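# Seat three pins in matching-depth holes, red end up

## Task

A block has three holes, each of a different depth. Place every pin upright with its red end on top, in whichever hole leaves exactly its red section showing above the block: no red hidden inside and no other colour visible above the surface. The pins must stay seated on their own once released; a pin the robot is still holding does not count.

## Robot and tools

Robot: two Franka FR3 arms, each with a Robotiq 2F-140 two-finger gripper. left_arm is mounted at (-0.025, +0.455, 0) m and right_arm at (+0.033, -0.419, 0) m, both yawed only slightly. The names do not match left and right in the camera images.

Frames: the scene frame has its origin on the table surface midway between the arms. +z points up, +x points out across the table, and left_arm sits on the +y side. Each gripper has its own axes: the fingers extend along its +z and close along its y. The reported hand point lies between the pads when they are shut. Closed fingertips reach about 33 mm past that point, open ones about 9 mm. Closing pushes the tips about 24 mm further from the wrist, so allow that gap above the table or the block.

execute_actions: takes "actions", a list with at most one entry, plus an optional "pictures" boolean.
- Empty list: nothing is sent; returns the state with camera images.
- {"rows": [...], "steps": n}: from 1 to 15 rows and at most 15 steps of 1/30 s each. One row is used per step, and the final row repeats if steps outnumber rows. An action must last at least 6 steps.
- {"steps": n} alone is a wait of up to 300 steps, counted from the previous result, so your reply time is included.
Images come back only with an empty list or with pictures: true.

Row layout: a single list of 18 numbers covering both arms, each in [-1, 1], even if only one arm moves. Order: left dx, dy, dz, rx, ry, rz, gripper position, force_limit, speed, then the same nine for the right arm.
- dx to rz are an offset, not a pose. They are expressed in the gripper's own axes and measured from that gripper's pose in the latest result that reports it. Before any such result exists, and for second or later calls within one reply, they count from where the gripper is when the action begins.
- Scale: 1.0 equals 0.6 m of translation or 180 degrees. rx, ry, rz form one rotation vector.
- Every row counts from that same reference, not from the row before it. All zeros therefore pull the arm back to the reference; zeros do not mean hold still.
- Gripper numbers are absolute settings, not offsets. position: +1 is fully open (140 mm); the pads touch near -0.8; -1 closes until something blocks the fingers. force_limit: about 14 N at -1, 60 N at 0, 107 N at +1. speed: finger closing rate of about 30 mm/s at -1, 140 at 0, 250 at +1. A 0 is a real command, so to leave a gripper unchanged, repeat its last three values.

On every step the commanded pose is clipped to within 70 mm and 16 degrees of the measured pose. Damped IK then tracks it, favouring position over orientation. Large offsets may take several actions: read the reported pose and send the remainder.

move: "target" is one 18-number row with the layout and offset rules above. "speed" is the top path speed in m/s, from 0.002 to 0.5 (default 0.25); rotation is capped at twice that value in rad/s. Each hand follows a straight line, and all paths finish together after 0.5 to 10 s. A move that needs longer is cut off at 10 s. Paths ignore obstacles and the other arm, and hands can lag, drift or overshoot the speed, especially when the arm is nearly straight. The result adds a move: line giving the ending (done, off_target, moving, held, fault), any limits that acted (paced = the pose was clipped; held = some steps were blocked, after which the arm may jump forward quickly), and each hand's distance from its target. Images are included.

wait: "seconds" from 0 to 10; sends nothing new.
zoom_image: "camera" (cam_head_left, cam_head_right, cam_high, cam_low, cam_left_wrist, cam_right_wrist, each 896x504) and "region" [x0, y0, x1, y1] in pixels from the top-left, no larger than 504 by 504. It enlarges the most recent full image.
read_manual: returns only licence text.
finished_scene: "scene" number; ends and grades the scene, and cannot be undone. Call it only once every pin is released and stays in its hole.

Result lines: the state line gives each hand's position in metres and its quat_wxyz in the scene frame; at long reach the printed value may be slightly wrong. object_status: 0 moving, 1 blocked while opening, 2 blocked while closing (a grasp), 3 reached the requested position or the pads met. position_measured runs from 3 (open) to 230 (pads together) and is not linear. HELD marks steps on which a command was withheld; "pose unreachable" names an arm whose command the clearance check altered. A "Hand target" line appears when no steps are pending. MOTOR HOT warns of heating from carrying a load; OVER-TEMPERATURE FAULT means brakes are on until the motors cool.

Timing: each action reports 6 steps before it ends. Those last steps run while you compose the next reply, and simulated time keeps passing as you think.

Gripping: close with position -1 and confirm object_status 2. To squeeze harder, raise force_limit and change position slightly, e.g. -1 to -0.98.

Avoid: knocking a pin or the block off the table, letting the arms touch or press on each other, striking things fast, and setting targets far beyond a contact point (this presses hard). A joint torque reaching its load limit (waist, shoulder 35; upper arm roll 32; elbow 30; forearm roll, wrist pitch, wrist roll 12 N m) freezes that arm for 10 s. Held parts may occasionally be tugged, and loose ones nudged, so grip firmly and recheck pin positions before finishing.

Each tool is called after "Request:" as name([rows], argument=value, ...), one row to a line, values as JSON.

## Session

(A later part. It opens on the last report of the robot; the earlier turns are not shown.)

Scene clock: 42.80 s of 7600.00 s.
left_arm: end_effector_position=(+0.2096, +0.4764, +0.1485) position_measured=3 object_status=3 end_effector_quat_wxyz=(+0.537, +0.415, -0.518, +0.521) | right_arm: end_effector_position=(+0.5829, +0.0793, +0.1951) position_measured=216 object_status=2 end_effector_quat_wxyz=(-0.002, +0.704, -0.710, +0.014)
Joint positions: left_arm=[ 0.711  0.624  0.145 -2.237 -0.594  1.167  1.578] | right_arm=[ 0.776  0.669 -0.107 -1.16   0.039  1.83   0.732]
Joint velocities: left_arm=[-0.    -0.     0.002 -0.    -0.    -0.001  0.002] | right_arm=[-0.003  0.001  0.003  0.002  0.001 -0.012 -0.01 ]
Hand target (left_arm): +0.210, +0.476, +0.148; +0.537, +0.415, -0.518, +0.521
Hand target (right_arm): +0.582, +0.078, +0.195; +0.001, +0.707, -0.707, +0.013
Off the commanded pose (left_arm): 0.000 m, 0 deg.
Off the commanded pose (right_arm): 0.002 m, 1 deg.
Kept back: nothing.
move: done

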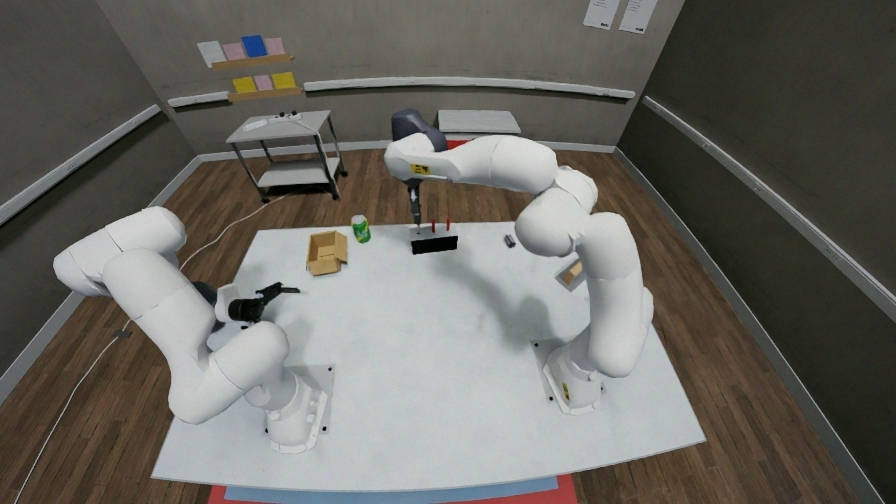

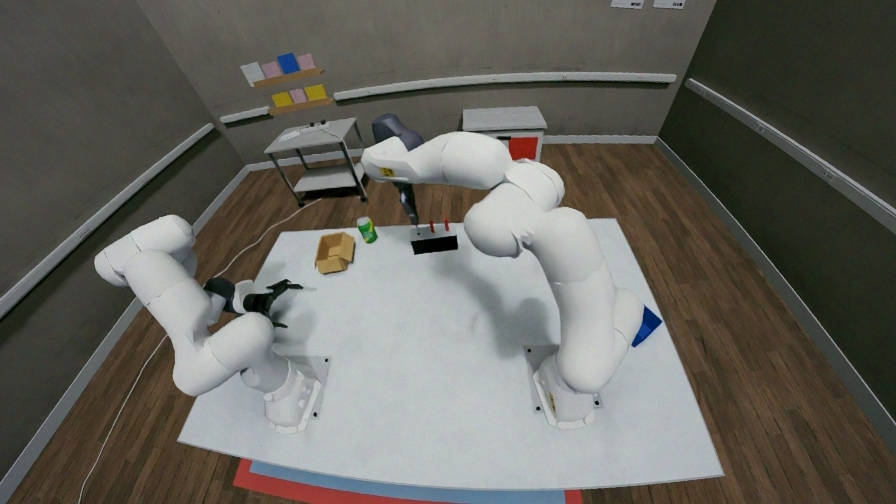

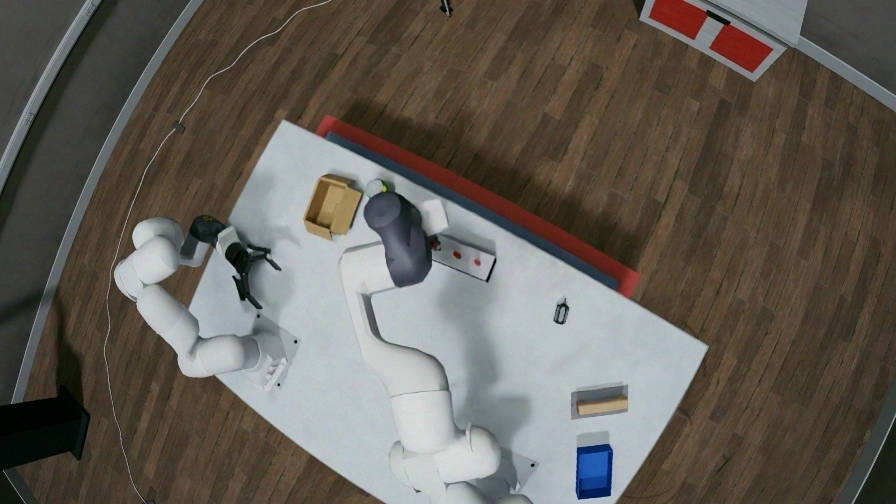

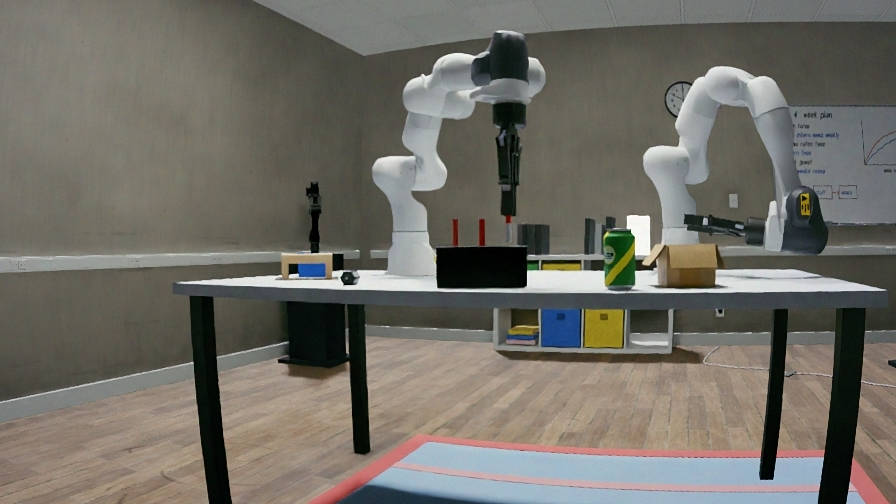

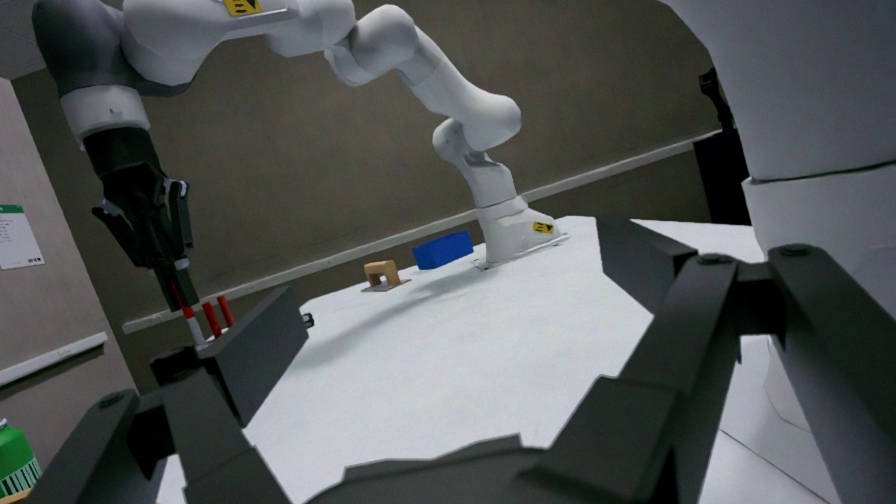

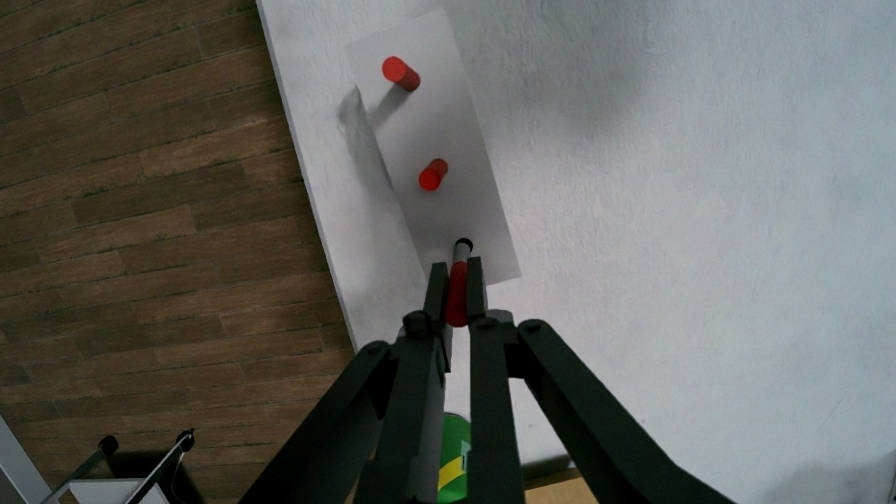

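Request:
move(target=[0,0,0,0,0,0,1,0,0,-0.002,0,0.026,0,0,0,-1,0,-0.5], speed=0.02)

Request:
zoom_image(camera="cam_right_wrist", region=[410,190,510,290])

Scene clock: 44.03 s of 7600.00 s.
left_arm: end_effector_position=(+0.2096, +0.4764, +0.1485) position_measured=3 object_status=3 end_effector_quat_wxyz=(+0.537, +0.415, -0.518, +0.521) | right_arm: end_effector_position=(+0.5839, +0.0791, +0.1873) position_measured=216 object_status=2 end_effector_quat_wxyz=(-0.003, +0.704, -0.710, +0.014)
Joint positions: left_arm=[ 0.711  0.624  0.145 -2.237 -0.594  1.167  1.578] | right_arm=[ 0.776  0.669 -0.107 -1.181  0.039  1.854  0.73 ]
Joint velocities: left_arm=[-0.001 -0.001 -0.001 -0.    -0.     0.001  0.001] | right_arm=[ 0.    -0.001 -0.    -0.001 -0.001  0.008 -0.   ]
Hand target (left_arm): +0.210, +0.476, +0.148; +0.537, +0.415, -0.518, +0.521
Hand target (right_arm): +0.583, +0.080, +0.180; -0.001, +0.704, -0.710, +0.014
Off the commanded pose (left_arm): 0.000 m, 0 deg.
Off the commanded pose (right_arm): 0.008 m, 0 deg.
Kept back: nothing.
move: off_target (right_arm)

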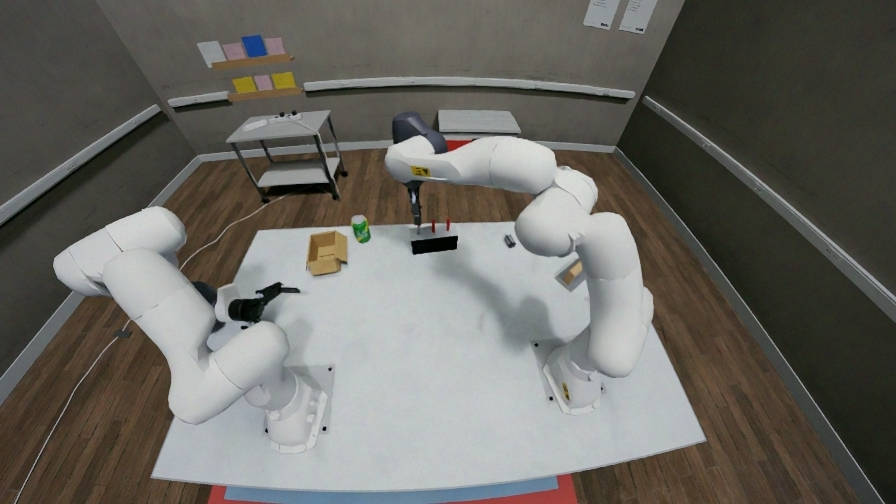

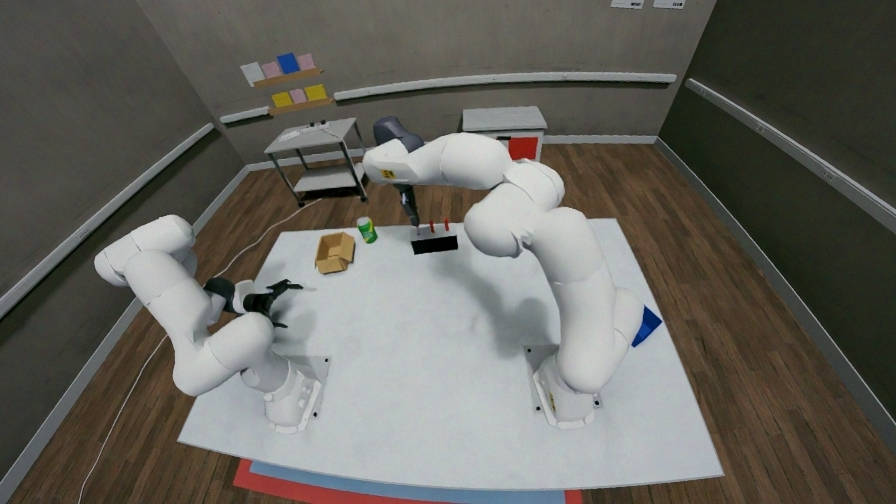

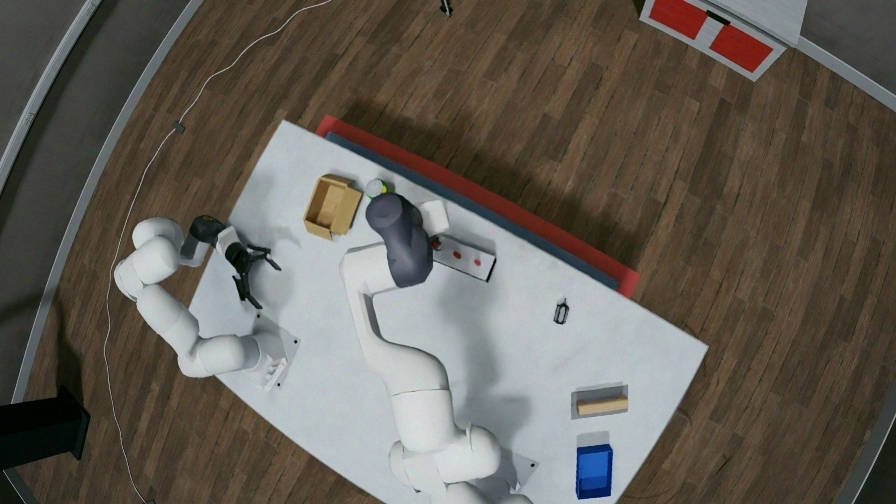

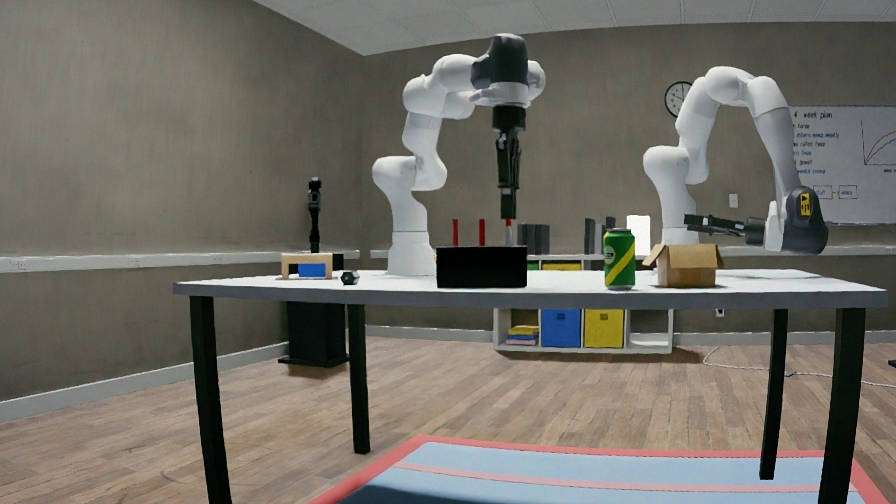

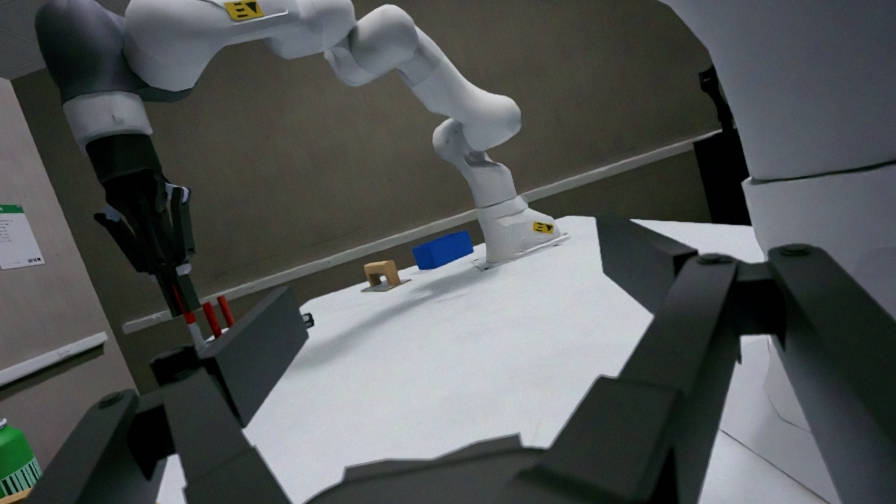

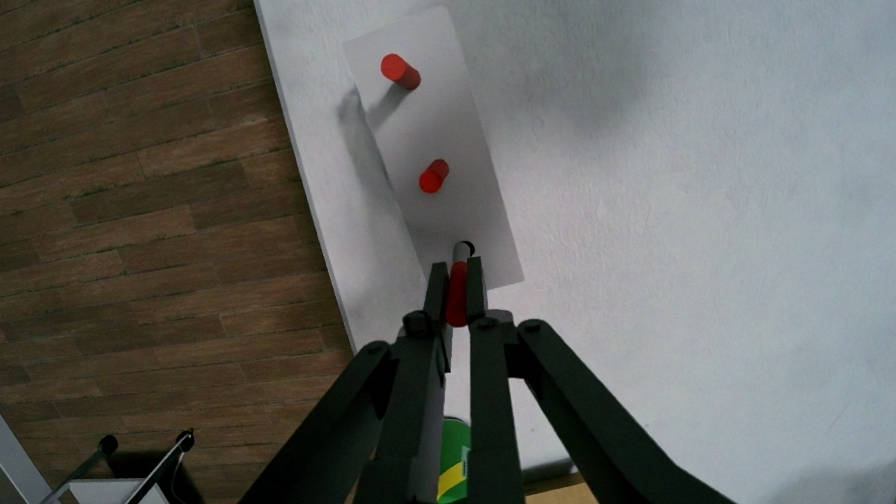

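Region (410, 190, 510, 290) of cam_right_wrist's 896x504 image, scaled by 5.040, with more detail than that image has.

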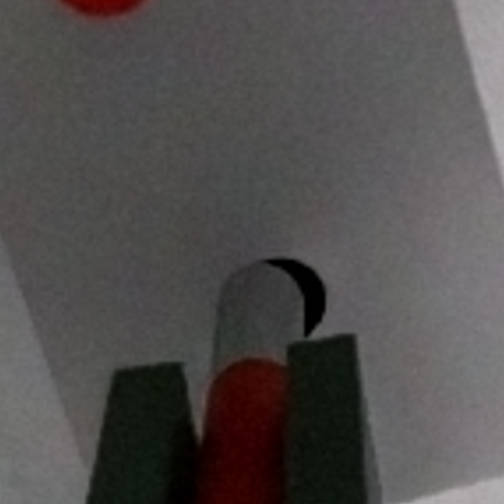

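Request:
move(target=[0,0,0,0,0,0,1,0,0,-0.001,0.007,-0.005,0,0,0,-1,0,-0.5], speed=0.02)

Request:
zoom_image(camera="cam_right_wrist", region=[410,190,510,290])

Scene clock: 44.97 s of 7600.00 s.
left_arm: end_effector_position=(+0.2096, +0.4764, +0.1485) position_measured=3 object_status=3 end_effector_quat_wxyz=(+0.537, +0.415, -0.518, +0.521) | right_arm: end_effector_position=(+0.5805, +0.0794, +0.1891) position_measured=216 object_status=2 end_effector_quat_wxyz=(-0.003, +0.706, -0.709, +0.014)
Joint positions: left_arm=[ 0.711  0.624  0.145 -2.237 -0.594  1.167  1.578] | right_arm=[ 0.779  0.658 -0.107 -1.193  0.039  1.856  0.73 ]
Joint velocities: left_arm=[-0.001 -0.     0.001  0.001 -0.001  0.001 -0.001] | right_arm=[ 0.001 -0.001  0.    -0.002  0.001 -0.    -0.002]
Hand target (left_arm): +0.210, +0.476, +0.148; +0.537, +0.415, -0.518, +0.521
Hand target (right_arm): +0.580, +0.080, +0.190; -0.003, +0.704, -0.710, +0.014
Off the commanded pose (left_arm): 0.000 m, 0 deg.
Off the commanded pose (right_arm): 0.001 m, 0 deg.
Kept back: nothing.
move: done

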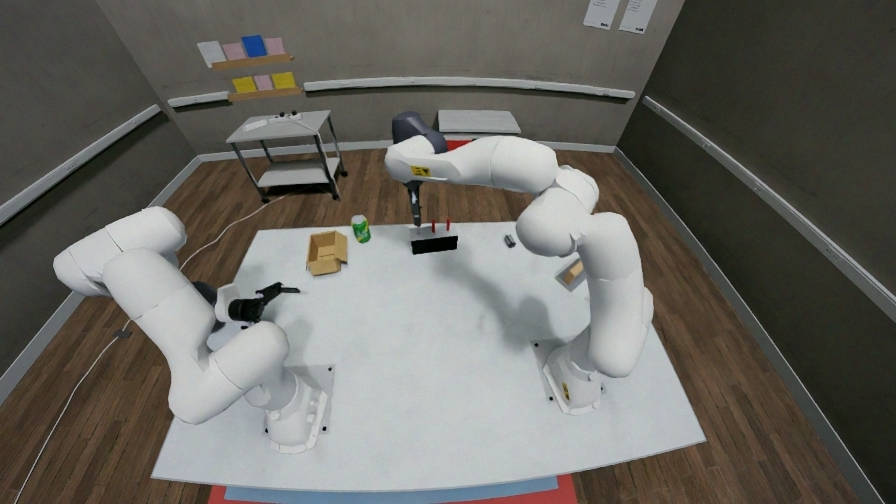

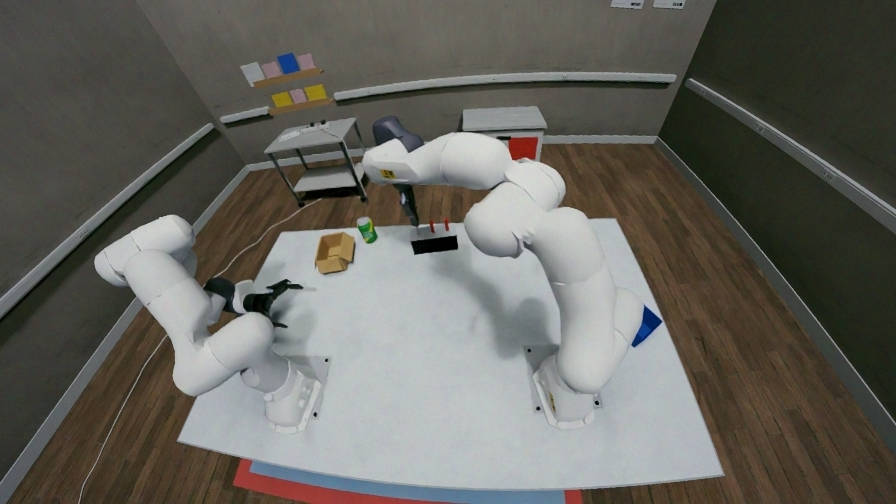

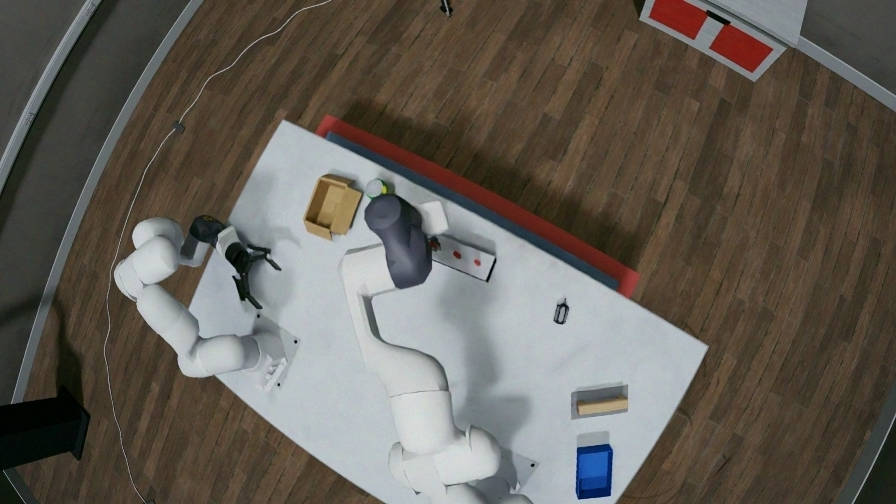

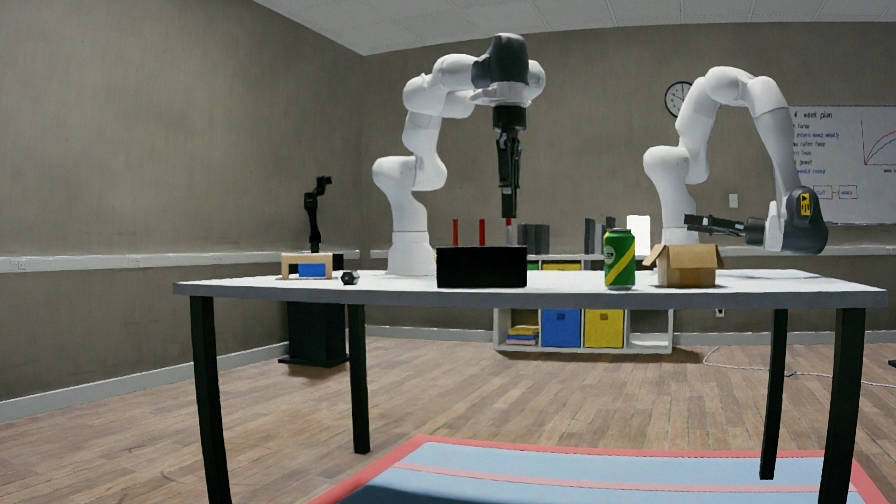

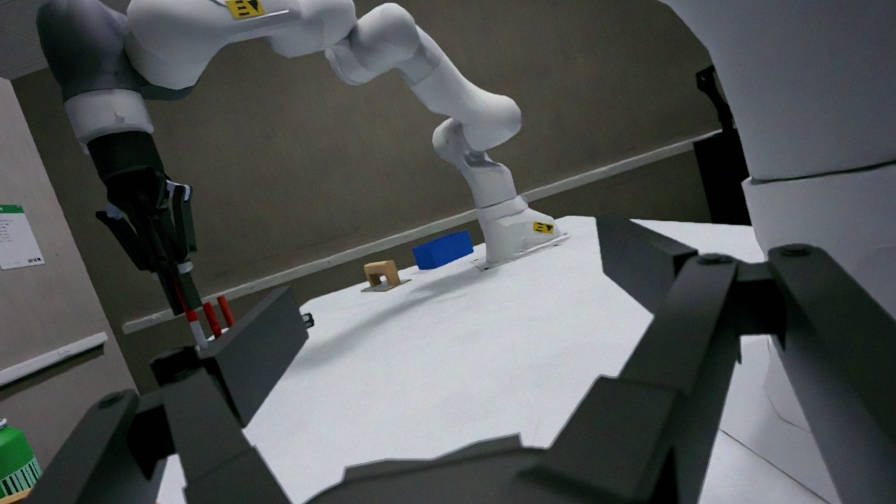

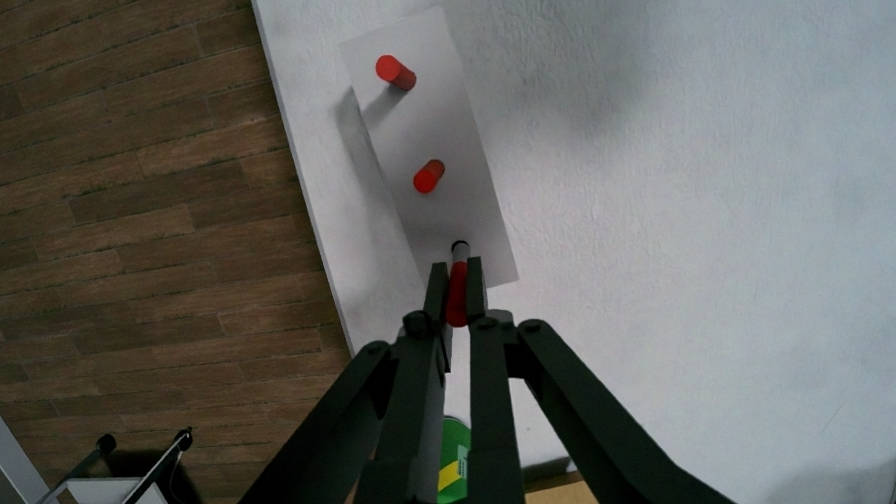

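Region (410, 190, 510, 290) of cam_right_wrist's 896x504 image, scaled by 5.040, with more detail than that image has.

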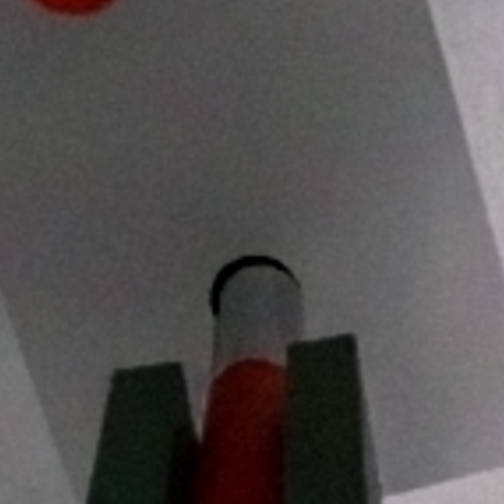

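Request:
move(target=[0,0,0,0,0,0,1,0,0,-0.002,-0.004,0.016,0,0,0,-1,0,-0.5], speed=0.02)

Request:
zoom_image(camera="cam_right_wrist", region=[410,190,510,290])

Scene clock: 45.97 s of 7600.00 s.
left_arm: end_effector_position=(+0.2096, +0.4764, +0.1485) position_measured=3 object_status=3 end_effector_quat_wxyz=(+0.537, +0.415, -0.518, +0.521) | right_arm: end_effector_position=(+0.5815, +0.0797, +0.1791) position_measured=216 object_status=2 end_effector_quat_wxyz=(-0.001, +0.705, -0.709, +0.014)
Joint positions: left_arm=[ 0.711  0.624  0.145 -2.237 -0.594  1.167  1.578] | right_arm=[ 0.779  0.673 -0.107 -1.193  0.039  1.866  0.73 ]
Joint velocities: left_arm=[ 0.001 -0.001  0.001 -0.001  0.002  0.     0.001] | right_arm=[ 0.001 -0.002 -0.001  0.001 -0.     0.001  0.001]
Hand target (left_arm): +0.210, +0.476, +0.148; +0.537, +0.415, -0.518, +0.521
Hand target (right_arm): +0.583, +0.080, +0.179; -0.003, +0.706, -0.709, +0.014
Off the commanded pose (left_arm): 0.000 m, 0 deg.
Off the commanded pose (right_arm): 0.002 m, 0 deg.
Kept back: nothing.
move: done

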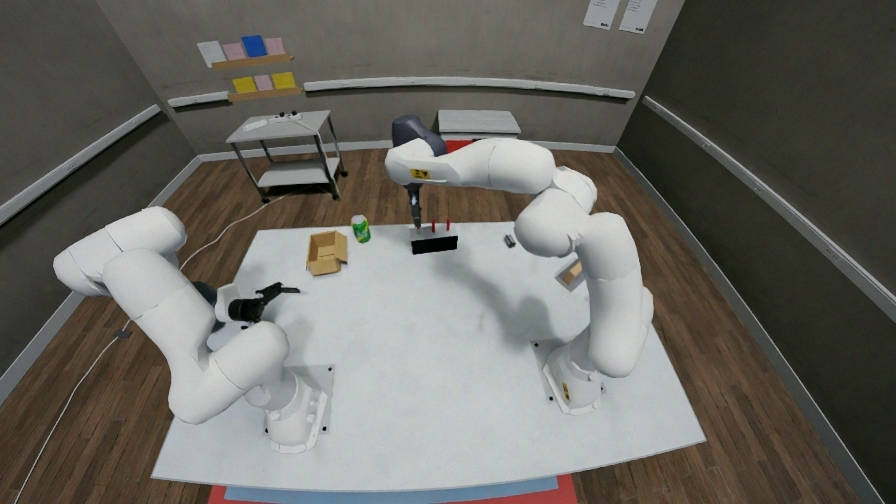

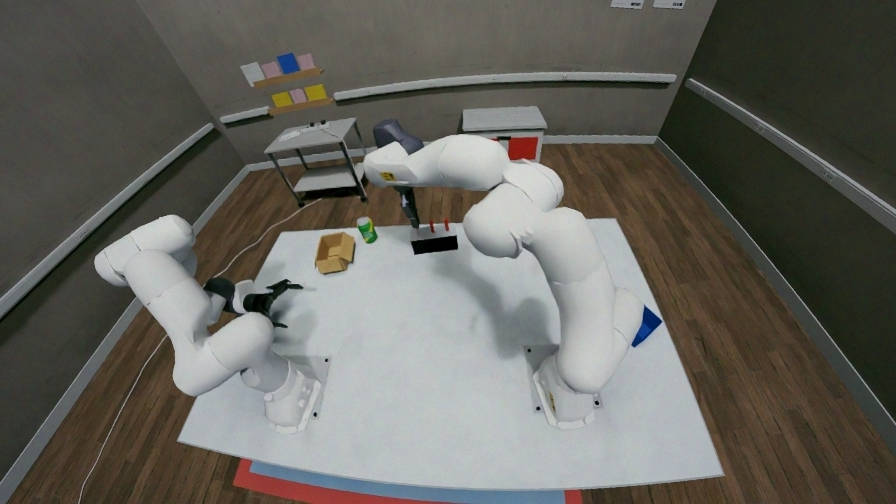

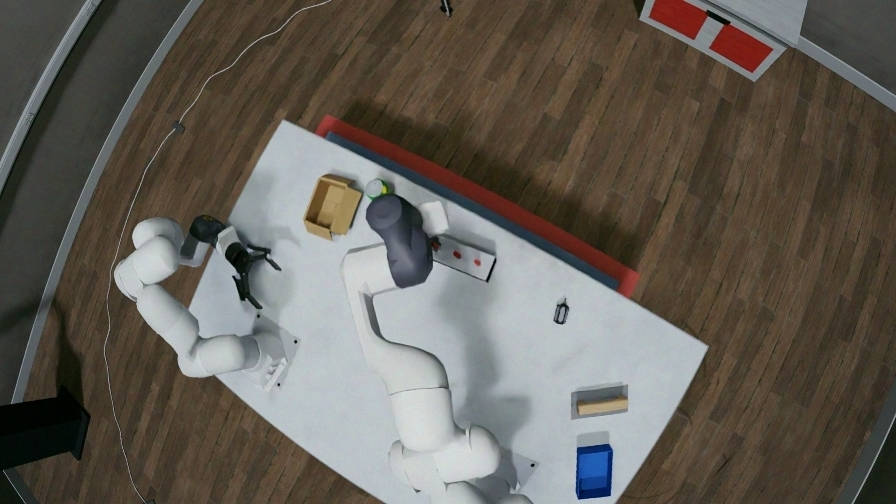

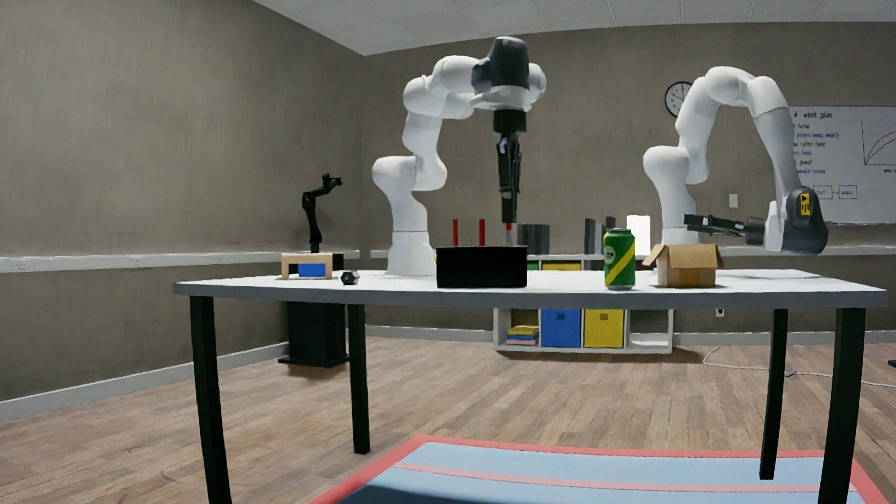

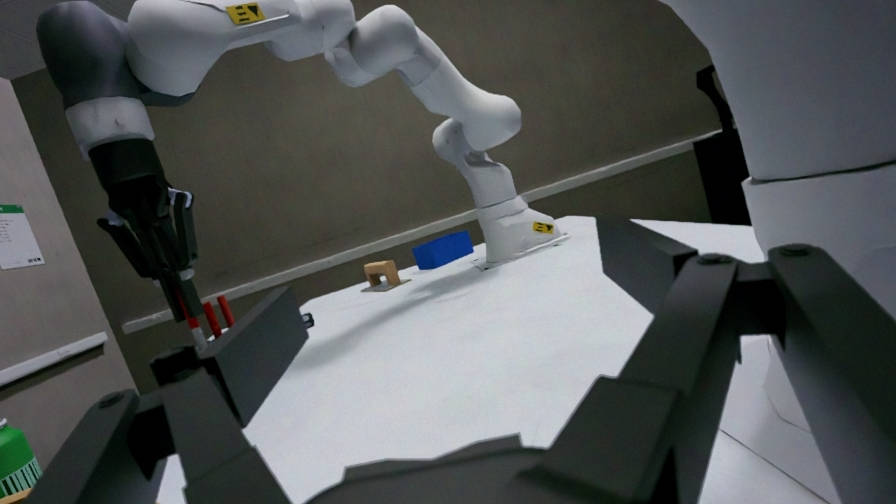

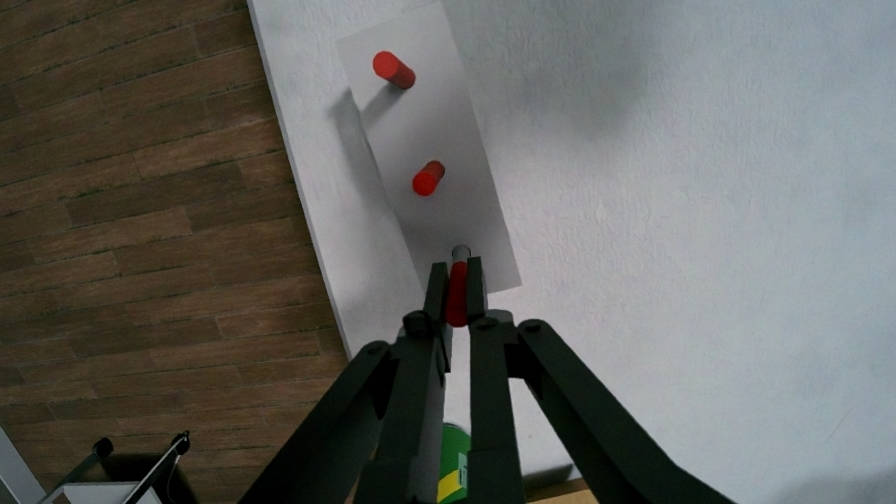

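Region (410, 190, 510, 290) of cam_right_wrist's 896x504 image, scaled by 5.040, with more detail than that image has.

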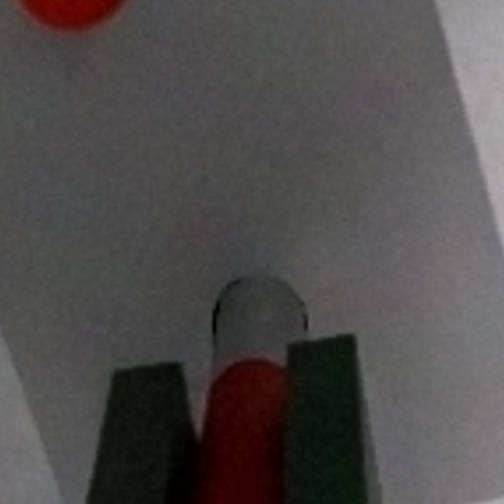

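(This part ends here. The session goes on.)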